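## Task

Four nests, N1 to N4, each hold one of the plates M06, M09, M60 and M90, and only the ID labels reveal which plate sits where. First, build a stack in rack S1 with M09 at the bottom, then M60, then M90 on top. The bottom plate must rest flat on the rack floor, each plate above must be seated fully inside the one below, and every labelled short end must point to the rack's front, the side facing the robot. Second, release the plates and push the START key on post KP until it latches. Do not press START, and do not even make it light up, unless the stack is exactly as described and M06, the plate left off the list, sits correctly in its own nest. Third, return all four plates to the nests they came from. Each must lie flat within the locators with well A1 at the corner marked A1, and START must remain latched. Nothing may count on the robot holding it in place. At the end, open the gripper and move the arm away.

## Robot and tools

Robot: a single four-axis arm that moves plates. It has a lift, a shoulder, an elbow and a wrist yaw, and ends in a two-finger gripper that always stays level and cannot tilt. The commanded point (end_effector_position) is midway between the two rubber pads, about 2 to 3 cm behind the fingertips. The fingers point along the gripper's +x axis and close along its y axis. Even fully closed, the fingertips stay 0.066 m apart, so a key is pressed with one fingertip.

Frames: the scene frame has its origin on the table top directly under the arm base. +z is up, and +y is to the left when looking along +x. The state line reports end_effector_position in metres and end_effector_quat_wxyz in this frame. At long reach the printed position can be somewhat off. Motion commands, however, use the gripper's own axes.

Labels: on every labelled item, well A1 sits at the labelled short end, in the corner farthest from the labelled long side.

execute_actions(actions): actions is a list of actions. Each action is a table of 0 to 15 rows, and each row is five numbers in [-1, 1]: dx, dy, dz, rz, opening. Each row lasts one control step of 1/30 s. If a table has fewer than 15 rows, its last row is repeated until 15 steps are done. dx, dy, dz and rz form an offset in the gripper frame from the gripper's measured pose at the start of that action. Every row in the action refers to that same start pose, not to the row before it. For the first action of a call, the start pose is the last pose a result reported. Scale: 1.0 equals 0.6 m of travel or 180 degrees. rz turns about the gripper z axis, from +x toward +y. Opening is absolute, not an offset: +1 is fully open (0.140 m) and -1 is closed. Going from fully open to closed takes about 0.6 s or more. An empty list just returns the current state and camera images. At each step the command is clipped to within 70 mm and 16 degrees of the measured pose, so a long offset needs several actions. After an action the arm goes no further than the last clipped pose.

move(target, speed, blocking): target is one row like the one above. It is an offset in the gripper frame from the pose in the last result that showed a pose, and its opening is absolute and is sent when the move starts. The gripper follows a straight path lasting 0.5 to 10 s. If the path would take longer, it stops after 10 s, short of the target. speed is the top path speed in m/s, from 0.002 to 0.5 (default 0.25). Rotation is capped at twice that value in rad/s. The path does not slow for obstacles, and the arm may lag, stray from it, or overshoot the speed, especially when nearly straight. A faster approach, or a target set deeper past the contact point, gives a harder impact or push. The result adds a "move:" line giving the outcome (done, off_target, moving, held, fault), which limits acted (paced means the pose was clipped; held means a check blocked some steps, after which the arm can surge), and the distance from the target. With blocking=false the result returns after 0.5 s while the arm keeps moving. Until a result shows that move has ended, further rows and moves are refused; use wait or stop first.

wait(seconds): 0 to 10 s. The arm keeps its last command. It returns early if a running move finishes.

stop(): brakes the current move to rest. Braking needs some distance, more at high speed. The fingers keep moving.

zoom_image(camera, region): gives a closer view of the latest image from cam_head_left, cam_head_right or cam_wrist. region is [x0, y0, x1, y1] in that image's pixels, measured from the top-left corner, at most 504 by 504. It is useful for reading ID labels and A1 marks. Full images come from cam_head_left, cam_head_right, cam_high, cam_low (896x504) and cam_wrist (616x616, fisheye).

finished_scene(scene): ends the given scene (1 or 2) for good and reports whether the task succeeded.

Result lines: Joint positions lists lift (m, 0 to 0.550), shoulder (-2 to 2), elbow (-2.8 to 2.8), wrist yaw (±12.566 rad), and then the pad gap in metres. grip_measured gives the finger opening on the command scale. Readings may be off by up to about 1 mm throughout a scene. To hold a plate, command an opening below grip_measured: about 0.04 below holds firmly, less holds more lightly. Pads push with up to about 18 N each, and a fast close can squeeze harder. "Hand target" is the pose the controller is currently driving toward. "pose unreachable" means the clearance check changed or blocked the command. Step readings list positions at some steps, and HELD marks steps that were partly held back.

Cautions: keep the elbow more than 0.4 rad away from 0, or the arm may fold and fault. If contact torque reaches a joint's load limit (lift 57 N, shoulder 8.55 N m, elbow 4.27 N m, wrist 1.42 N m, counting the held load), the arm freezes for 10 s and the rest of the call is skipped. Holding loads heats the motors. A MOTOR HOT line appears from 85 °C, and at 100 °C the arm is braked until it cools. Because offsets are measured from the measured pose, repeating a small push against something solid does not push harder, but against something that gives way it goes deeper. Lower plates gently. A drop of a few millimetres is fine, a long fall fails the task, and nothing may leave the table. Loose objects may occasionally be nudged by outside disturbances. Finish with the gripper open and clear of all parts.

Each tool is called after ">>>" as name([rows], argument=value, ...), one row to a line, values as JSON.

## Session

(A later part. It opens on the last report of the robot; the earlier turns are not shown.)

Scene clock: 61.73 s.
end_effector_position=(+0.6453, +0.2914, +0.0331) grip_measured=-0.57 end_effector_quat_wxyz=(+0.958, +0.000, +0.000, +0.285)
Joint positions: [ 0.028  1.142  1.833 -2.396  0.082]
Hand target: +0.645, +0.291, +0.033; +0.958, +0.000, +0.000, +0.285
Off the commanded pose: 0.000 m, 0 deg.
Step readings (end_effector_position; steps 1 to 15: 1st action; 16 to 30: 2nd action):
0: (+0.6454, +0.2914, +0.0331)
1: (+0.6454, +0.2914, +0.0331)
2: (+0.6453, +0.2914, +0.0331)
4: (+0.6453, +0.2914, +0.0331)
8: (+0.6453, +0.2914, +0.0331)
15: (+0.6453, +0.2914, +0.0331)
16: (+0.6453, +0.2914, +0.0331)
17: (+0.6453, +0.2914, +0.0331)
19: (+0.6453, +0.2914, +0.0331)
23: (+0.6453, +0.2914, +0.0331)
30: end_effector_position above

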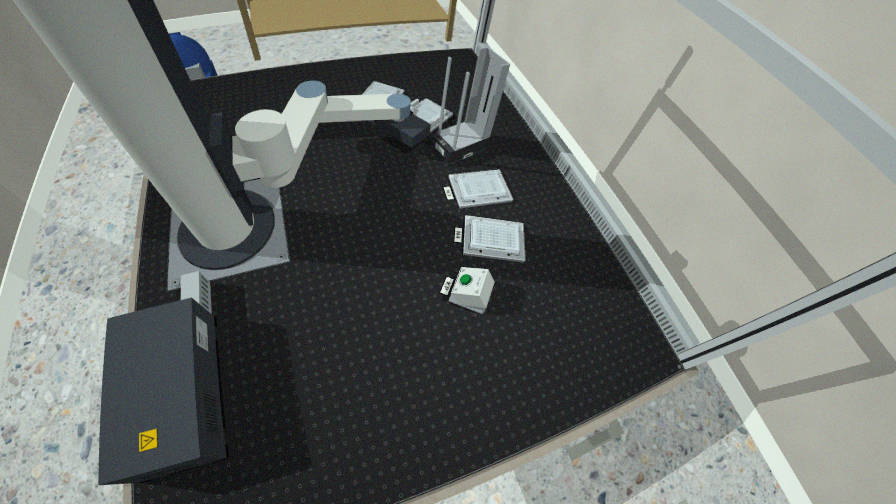

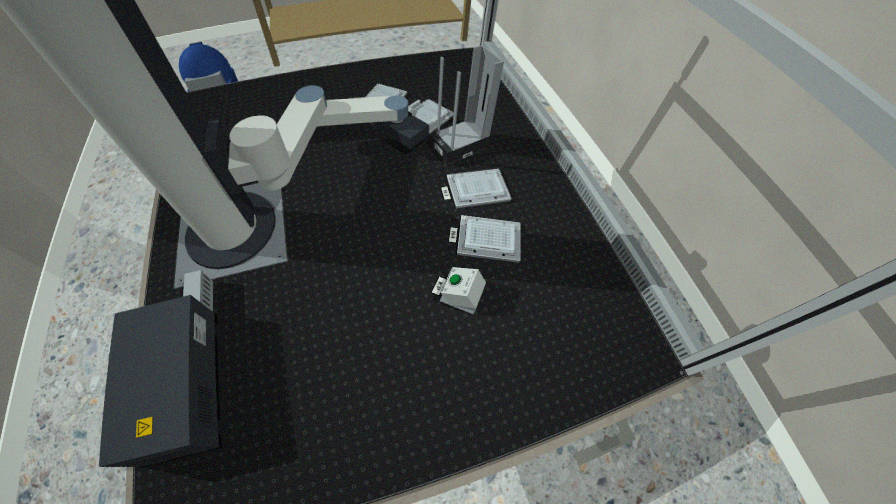

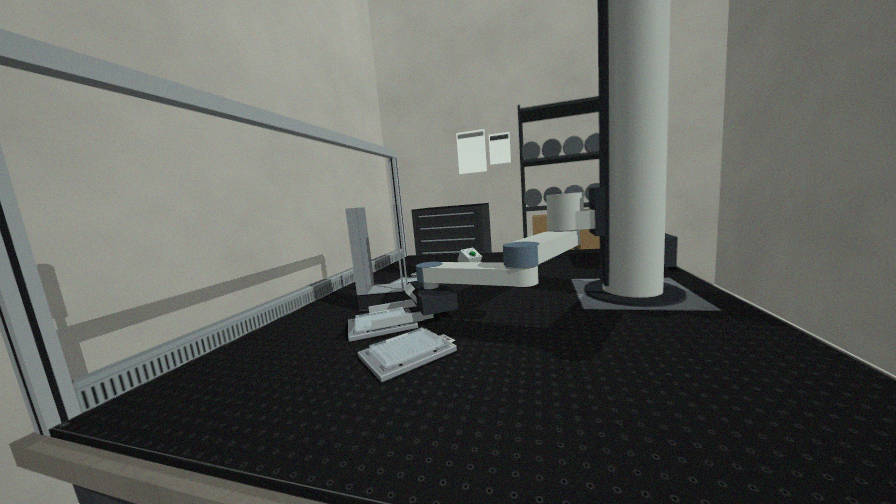

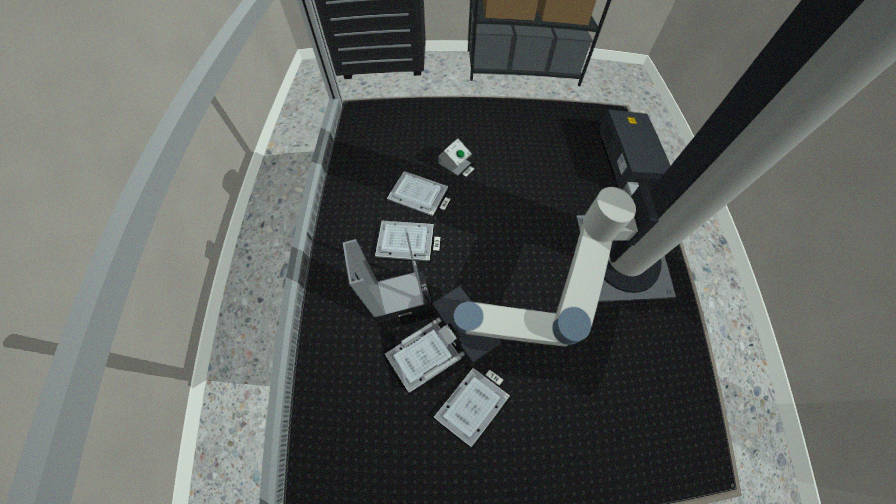

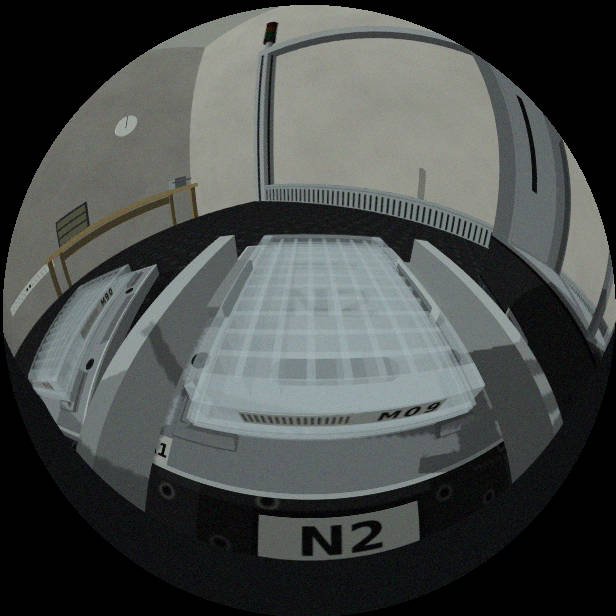

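>>> move(target=[0,0,-0.02,0,-0.62], speed=0.025)

>>> zoom_image(camera="cam_wrist", region=[130, 340, 530, 540])

Scene clock: 92.70 s.
end_effector_position=(+0.7178, +0.1303, +0.0736) grip_measured=-0.57 end_effector_quat_wxyz=(+0.991, +0.000, +0.000, +0.137)
Joint positions: [ 0.069  0.803  1.866 -2.393  0.082]
Hand target: +0.718, +0.130, +0.073; +0.991, +0.000, +0.000, +0.137
Off the commanded pose: 0.010 m, 0 deg.
TORQUE FAULT: the external load on joint 1 (lift) reached its load limit, and the arm stopped for 10 seconds. That time counts as 20 of the actions that you can send in this scene. The arm's remaining commands of this call were not run. The arm holds where it stopped, with its grip as last carried out, and accepts commands again: back off and push less far. The arm stops again, at the same cost, whenever a joint's load reaches its limit.
move: fault

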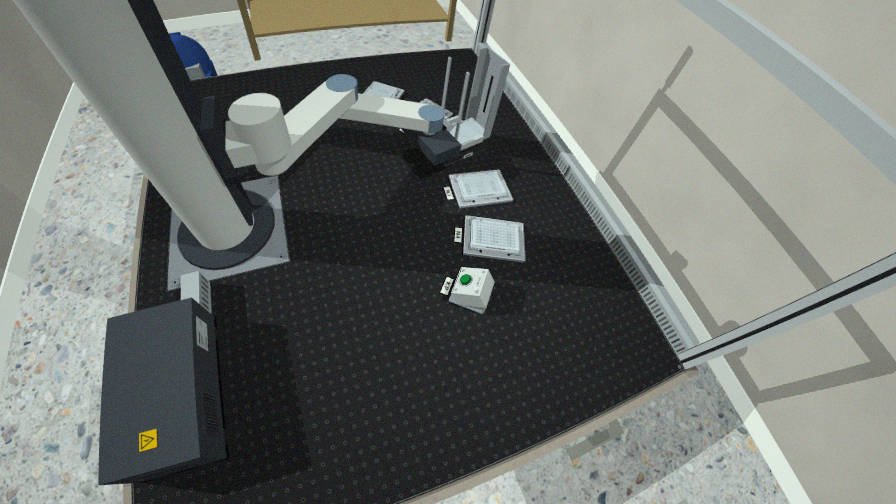

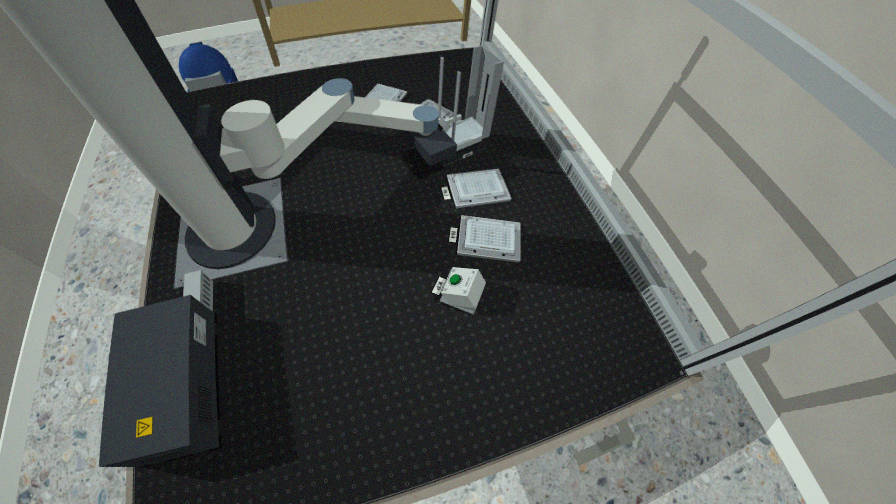

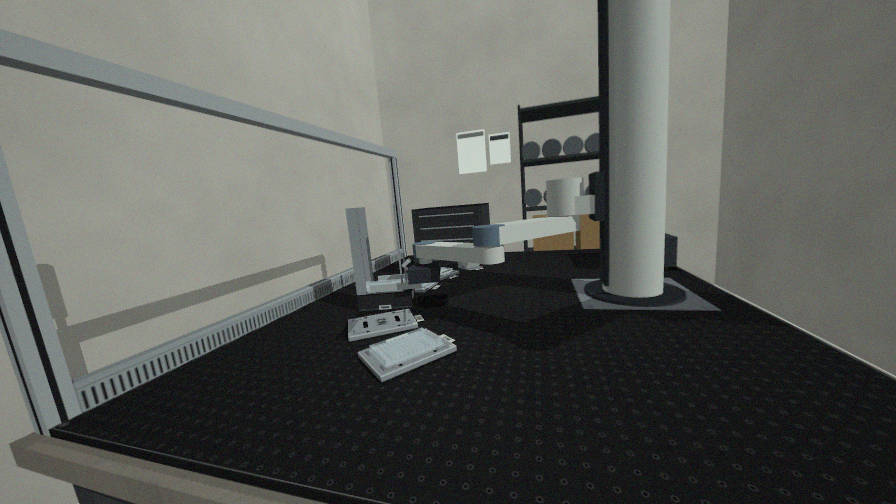

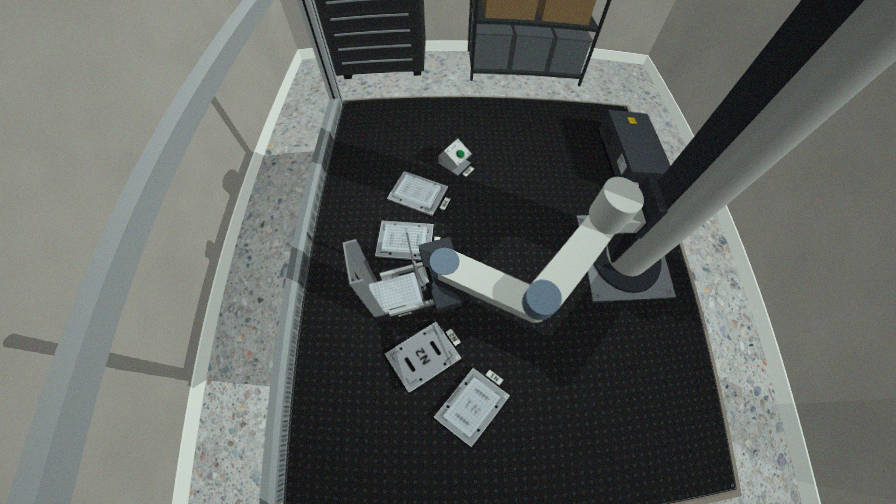

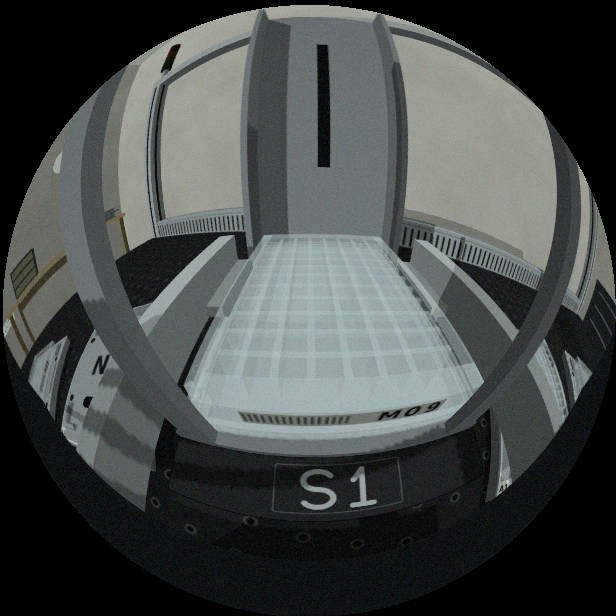

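Region (130, 340, 530, 540) of cam_wrist's 616x616 image, scaled by 1.260, with more detail than that image has.

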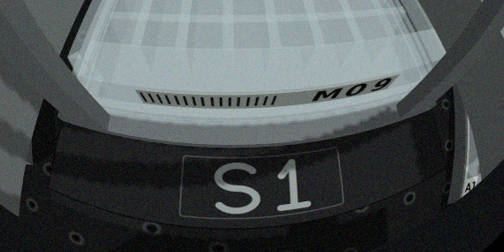

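>>> execute_actions([
  [[0,0,0.0015,0,-0.62]],
  [[0,0,0,0,-0.55],[0,0,0,0,-0.52],[0,0,0,0,-0.49],[0,0,0,0,-0.45],[0,0,0,0,-0.4],[0,0,0,0,-0.35],[0,0,0,0,-0.3],[0,0,0,0,-0.25],[0,0,0,0,-0.2]],
])

>>> zoom_image(camera="cam_wrist", region=[100, 200, 560, 520])

Scene clock: 94.13 s.
end_effector_position=(+0.7178, +0.1302, +0.0746) grip_measured=-0.20 end_effector_quat_wxyz=(+0.991, +0.000, +0.000, +0.137)
Joint positions: [ 0.07   0.803  1.866 -2.393  0.096]
Hand target: +0.718, +0.130, +0.075; +0.991, +0.000, +0.000, +0.137
Off the commanded pose: 0.000 m, 0 deg.
Step readings (end_effector_position; steps 1 to 15: 1st action; 16 to 30: 2nd action):
0: (+0.7178, +0.1303, +0.0736)
1: (+0.7178, +0.1303, +0.0737)
2: (+0.7178, +0.1303, +0.0743)
4: (+0.7178, +0.1303, +0.0746)
8: (+0.7178, +0.1303, +0.0746)
15: (+0.7178, +0.1303, +0.0746)
16: (+0.7178, +0.1303, +0.0746)
17: (+0.7178, +0.1302, +0.0746)
19: (+0.7178, +0.1302, +0.0746)
23: (+0.7178, +0.1302, +0.0746)
30: end_effector_position above

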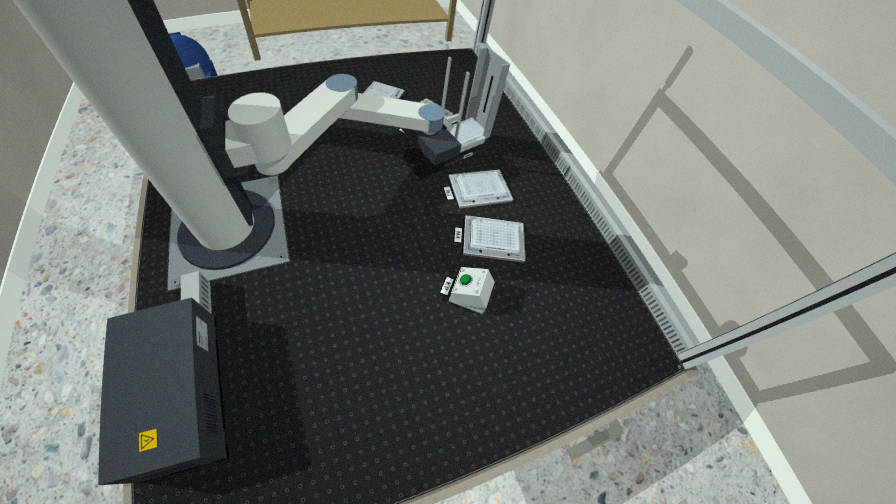

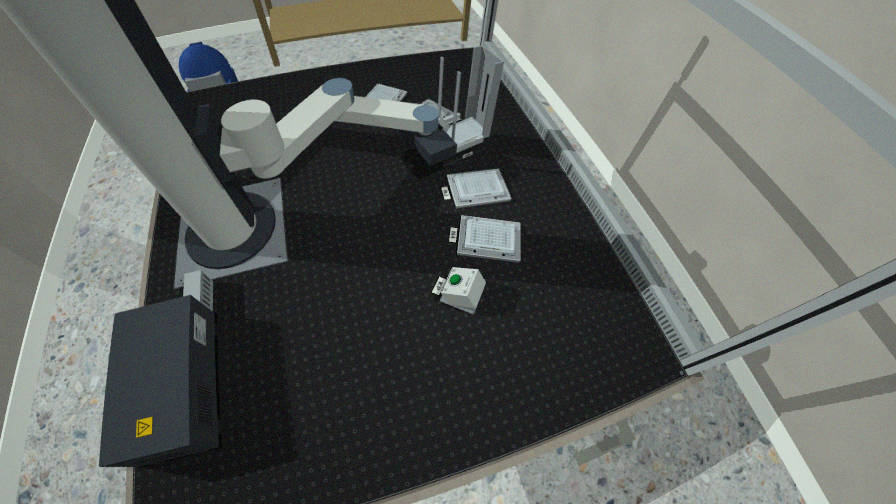

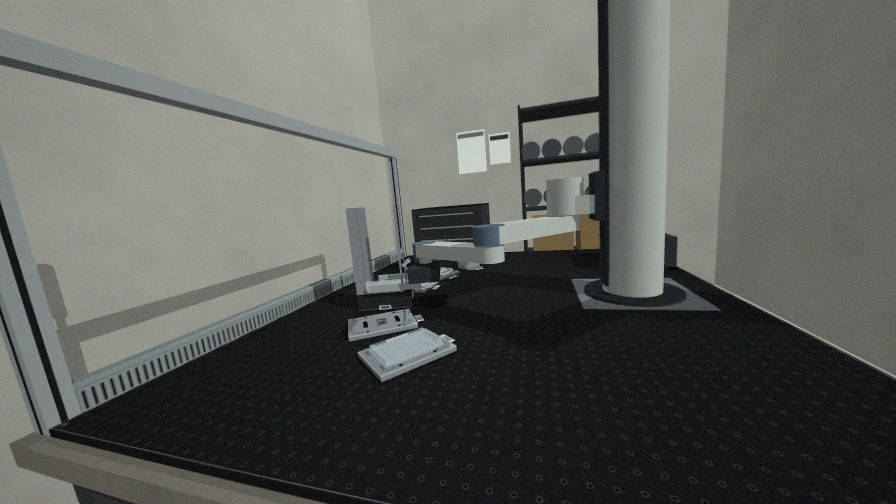

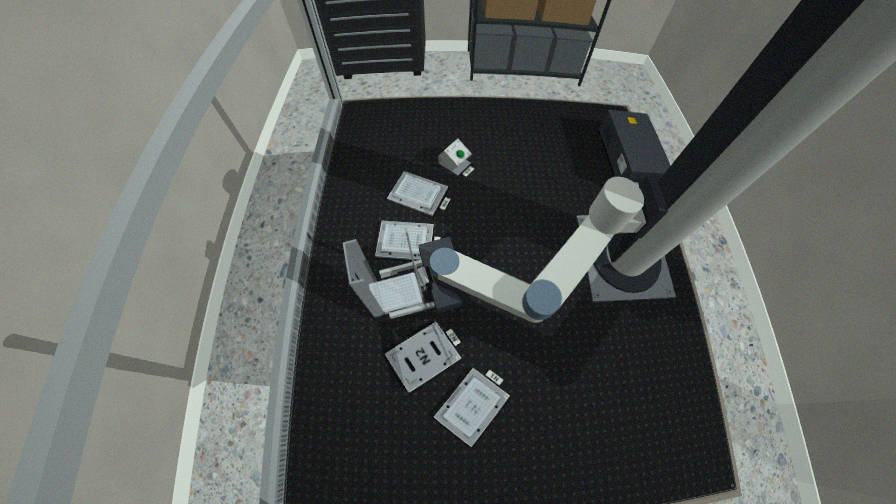

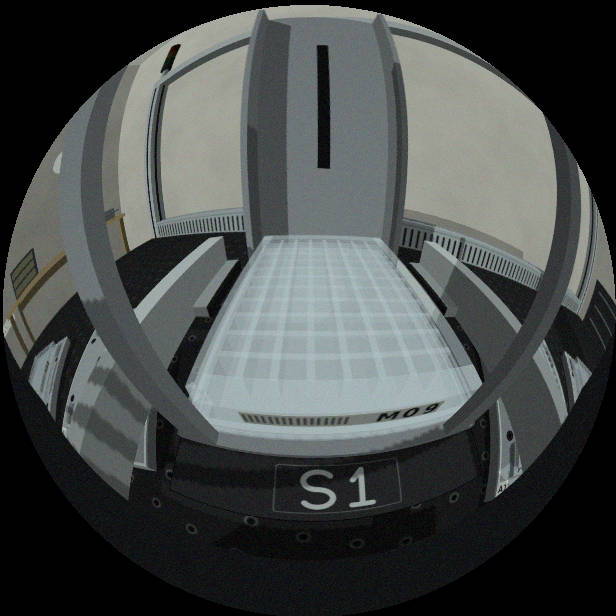

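Region (100, 200, 560, 520) of cam_wrist's 616x616 image, scaled by 1.096, with more detail than that image has; it fills the top 351 rows of this view, and the rest is white.

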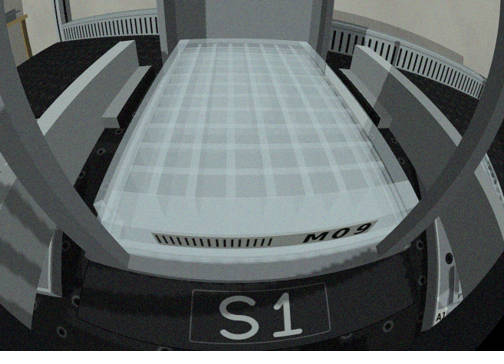

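>>> execute_actions([
  [[0,0,0.005,0,0.3],[0,0,0.005,0,0.6],[0,0,0.005,0,1]],
])

>>> move(target=[-0.2,0,0,0,1], speed=0.2)

Scene clock: 97.70 s.
end_effector_position=(+0.7178, +0.1303, +0.0776) grip_measured=+0.99 end_effector_quat_wxyz=(+0.991, +0.000, +0.000, +0.137)
Joint positions: [ 0.073  0.803  1.866 -2.393  0.14 ]
Hand target: +0.718, +0.130, +0.078; +0.991, +0.000, +0.000, +0.137
Off the commanded pose: 0.000 m, 0 deg.
Step readings (end_effector_position):
0: (+0.7178, +0.1302, +0.0746)
1: (+0.7178, +0.1302, +0.0746)
2: (+0.7178, +0.1303, +0.0756)
4: (+0.7178, +0.1303, +0.0778)
8: (+0.7178, +0.1303, +0.0776)
15: end_effector_position above

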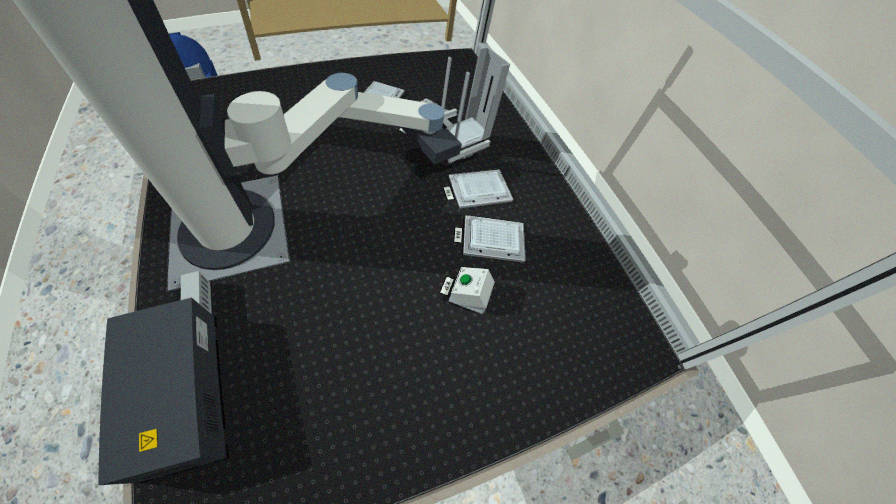

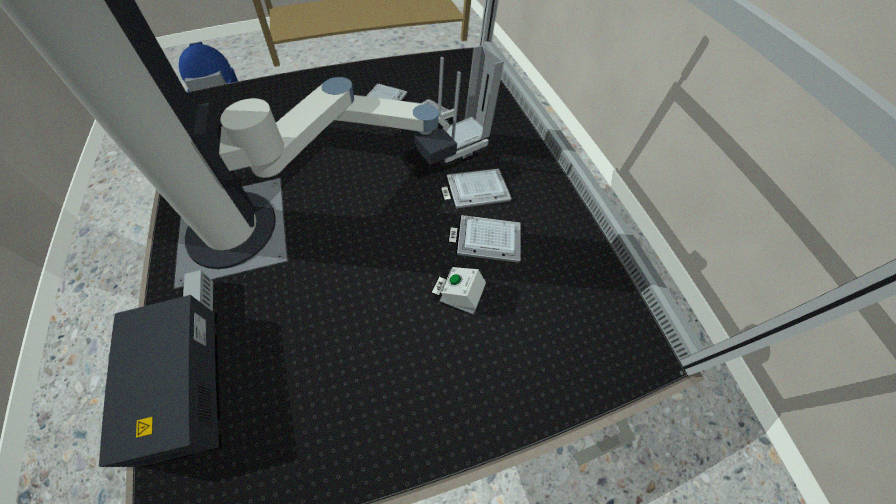

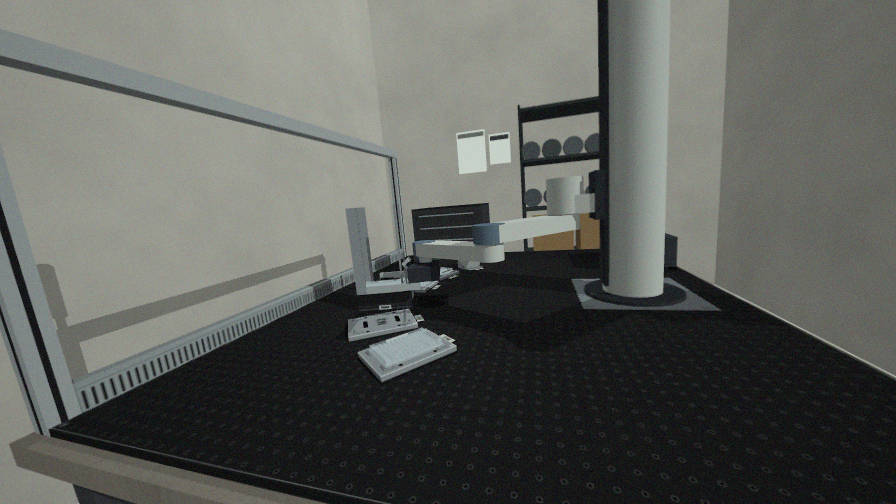

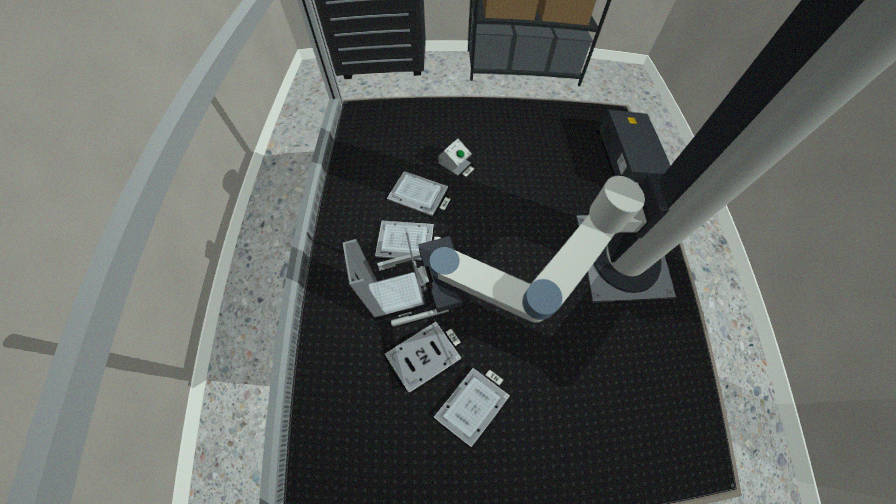

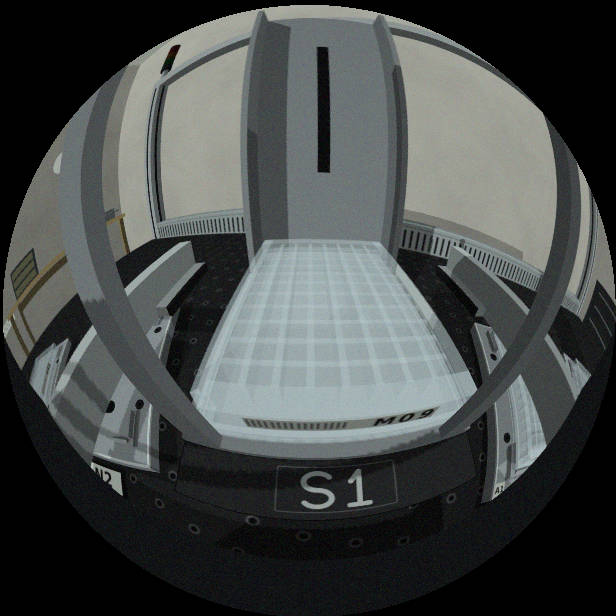

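Scene clock: 98.67 s.
end_effector_position=(+0.6023, +0.0974, +0.0776) grip_measured=+0.99 end_effector_quat_wxyz=(+0.991, +0.000, +0.000, +0.137)
Joint positions: [ 0.073  1.054  1.215 -1.993  0.14 ]
Hand target: +0.602, +0.098, +0.078; +0.991, +0.000, +0.000, +0.137
Off the commanded pose: 0.000 m, 0 deg.
move: done

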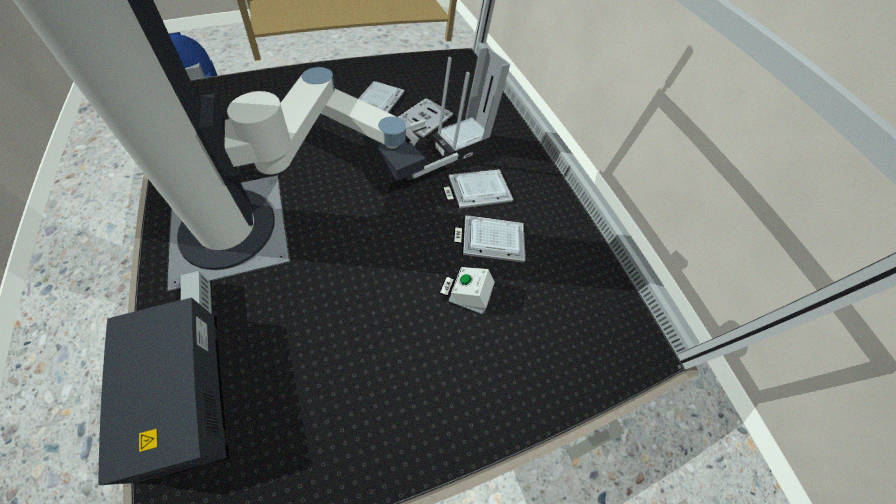

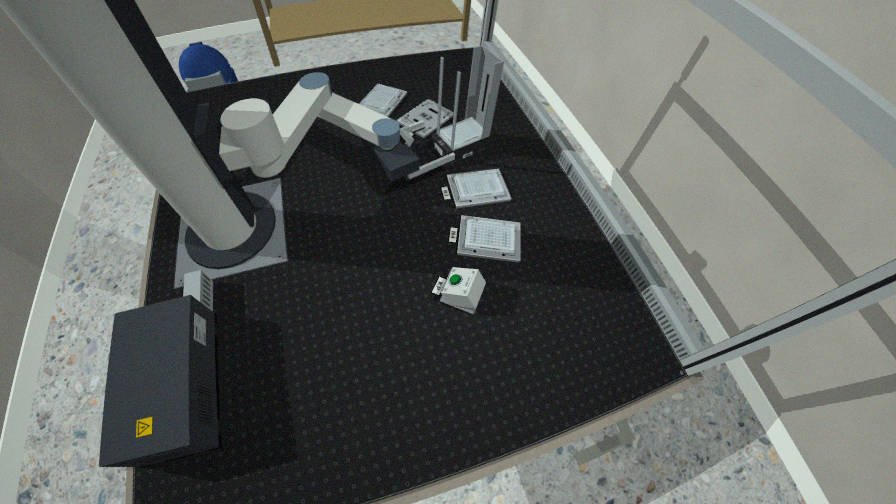

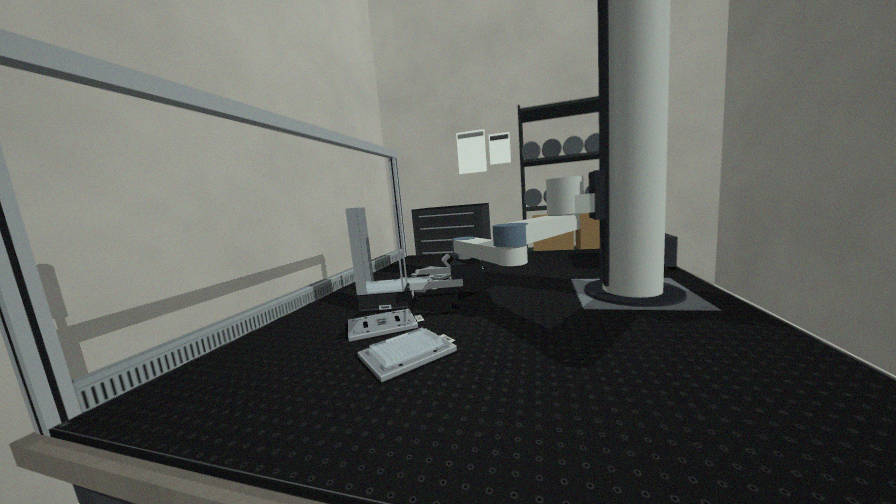

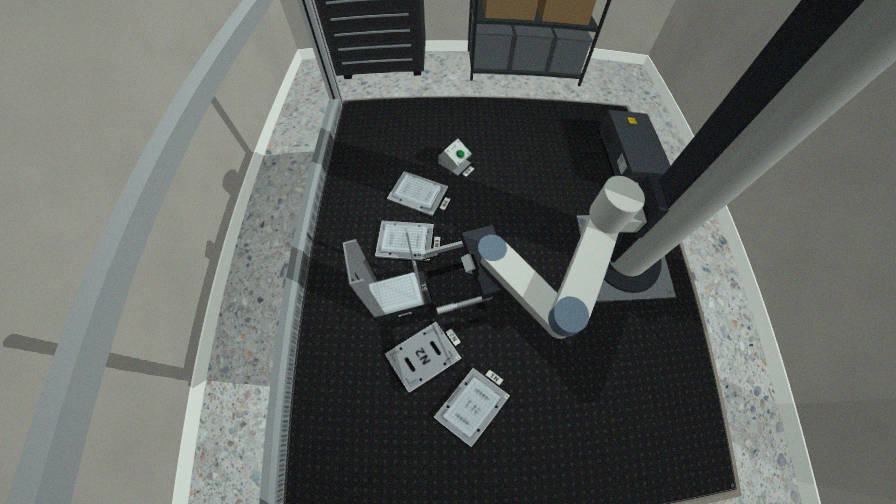

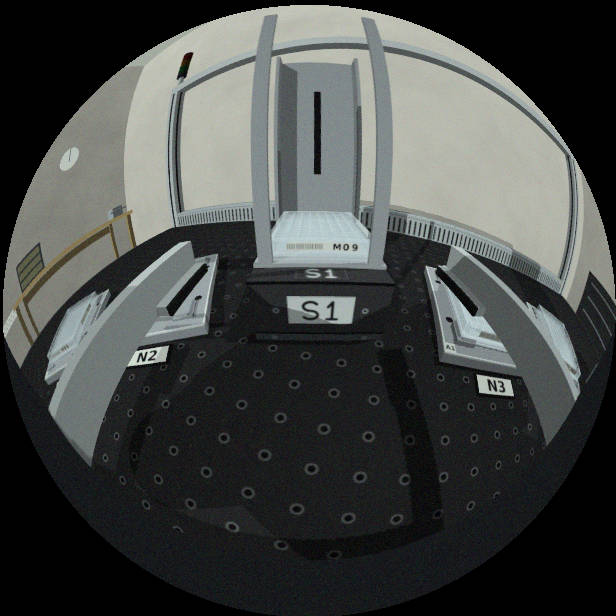

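>>> move(target=[-0.09,-0.2125,0,-0.1162,0.05], speed=0.3)

Scene clock: 99.97 s.
end_effector_position=(+0.5850, -0.0401, +0.0776) grip_measured=+0.05 end_effector_quat_wxyz=(+0.999, +0.000, +0.000, -0.045)
Joint positions: [ 0.073  0.798  1.091 -1.98   0.105]
Hand target: +0.585, -0.040, +0.078; +0.999, +0.000, +0.000, -0.045
Off the commanded pose: 0.000 m, 0 deg.
move: done

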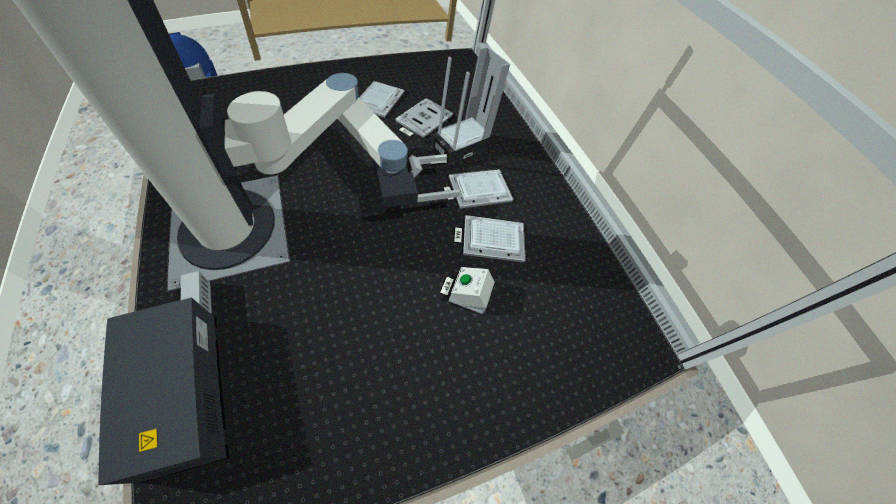

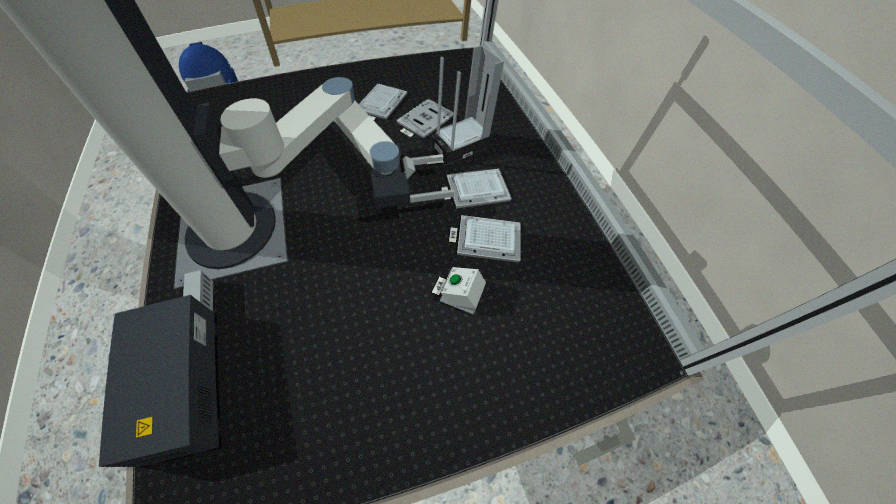

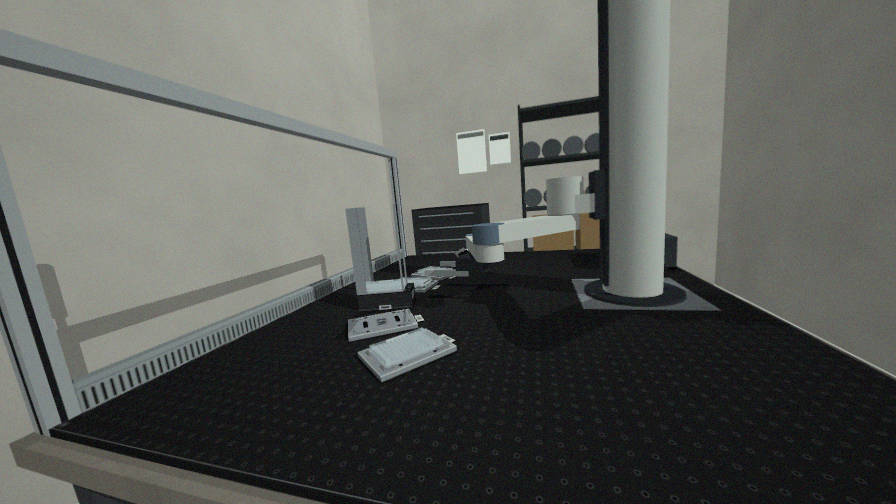

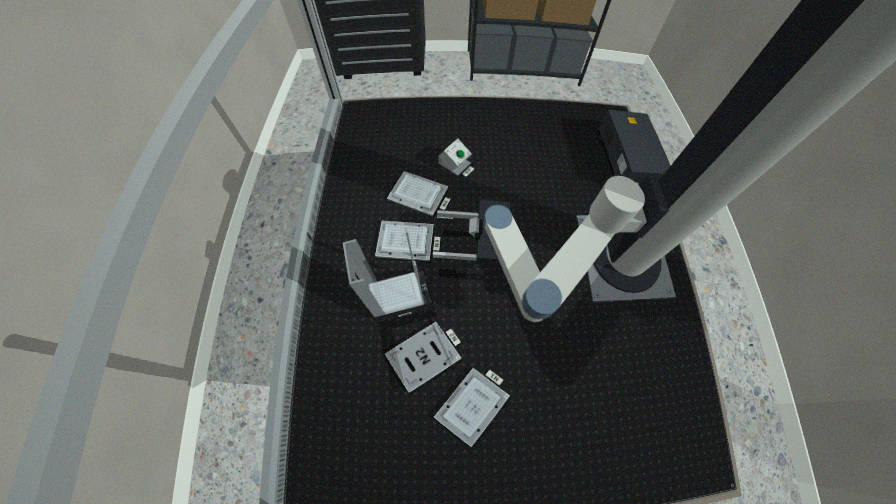

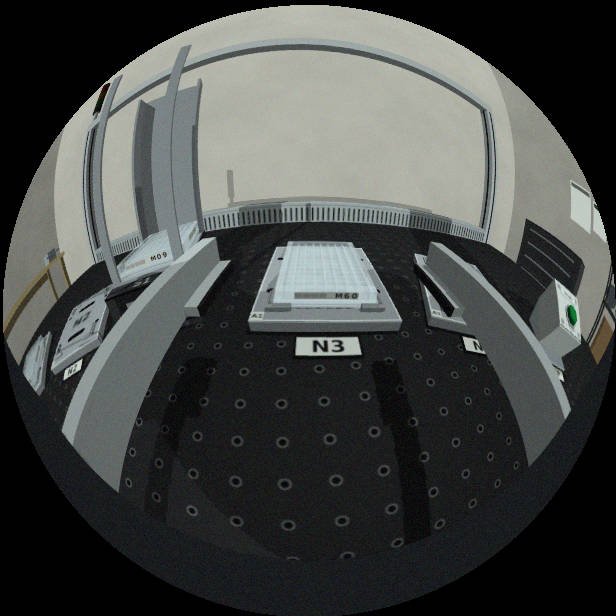

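>>> zoom_image(camera="cam_wrist", region=[210, 220, 450, 380])

Region (210, 220, 450, 380) of cam_wrist's 616x616 image, scaled by 2.100, with more detail than that image has.

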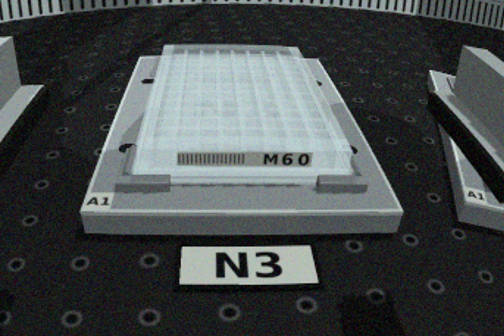

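>>> move(target=[0.193,-0.009,-0.027,-0.004,0.05], speed=0.25)

>>> zoom_image(camera="cam_wrist", region=[110, 220, 550, 520])

Scene clock: 102.40 s.
end_effector_position=(+0.6998, -0.0559, +0.0614) grip_measured=+0.05 end_effector_quat_wxyz=(+0.999, +0.000, +0.000, -0.051)
Joint positions: [ 0.056  0.555  1.678 -2.336  0.105]
Hand target: +0.700, -0.056, +0.061; +0.999, +0.000, +0.000, -0.052
Off the commanded pose: 0.000 m, 0 deg.
move: done

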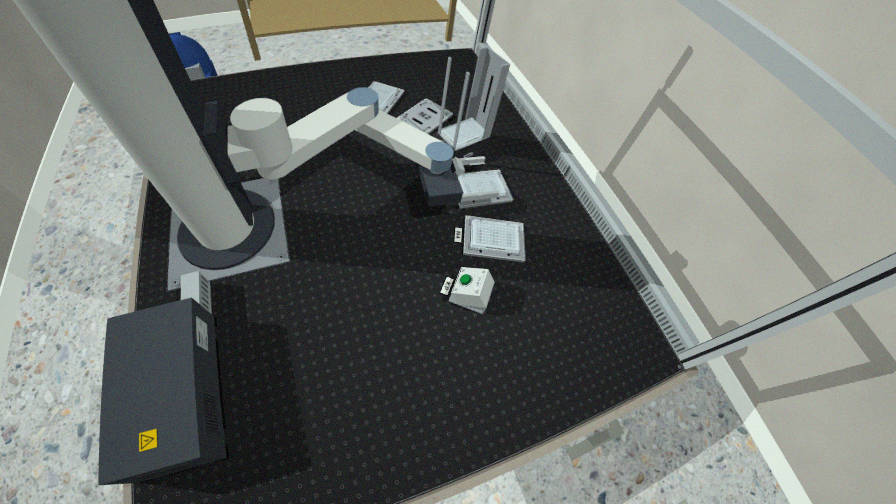

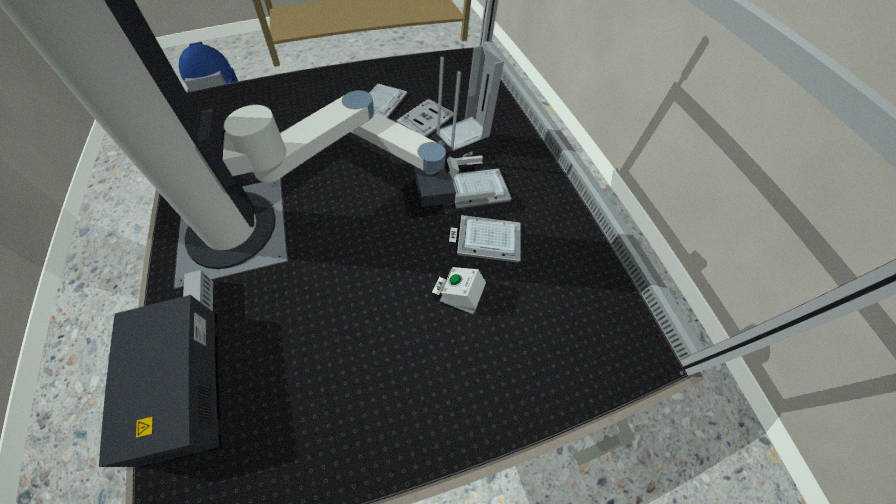

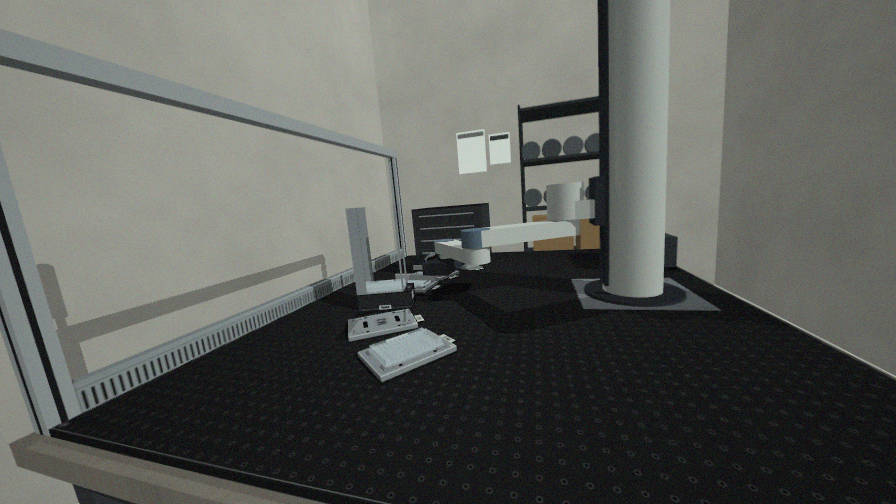

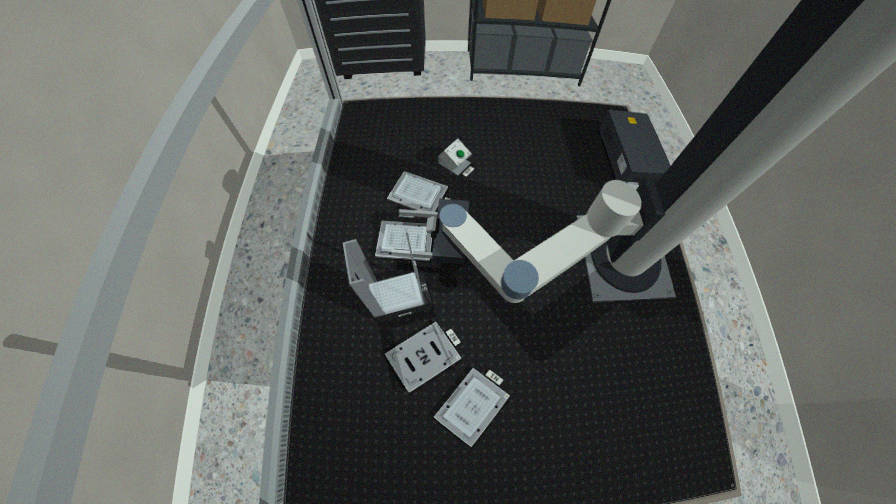

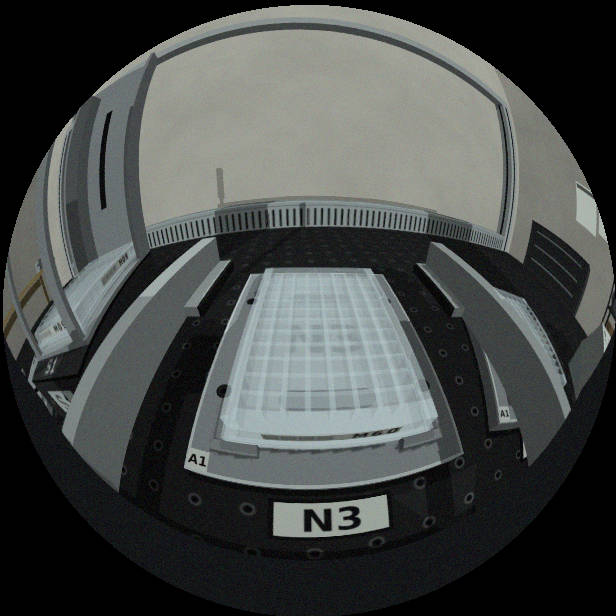

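Region (110, 220, 550, 520) of cam_wrist's 616x616 image, scaled by 1.145, with more detail than that image has; it fills the top 344 rows of this view, and the rest is white.

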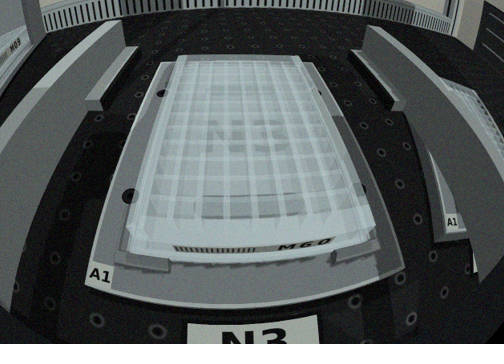

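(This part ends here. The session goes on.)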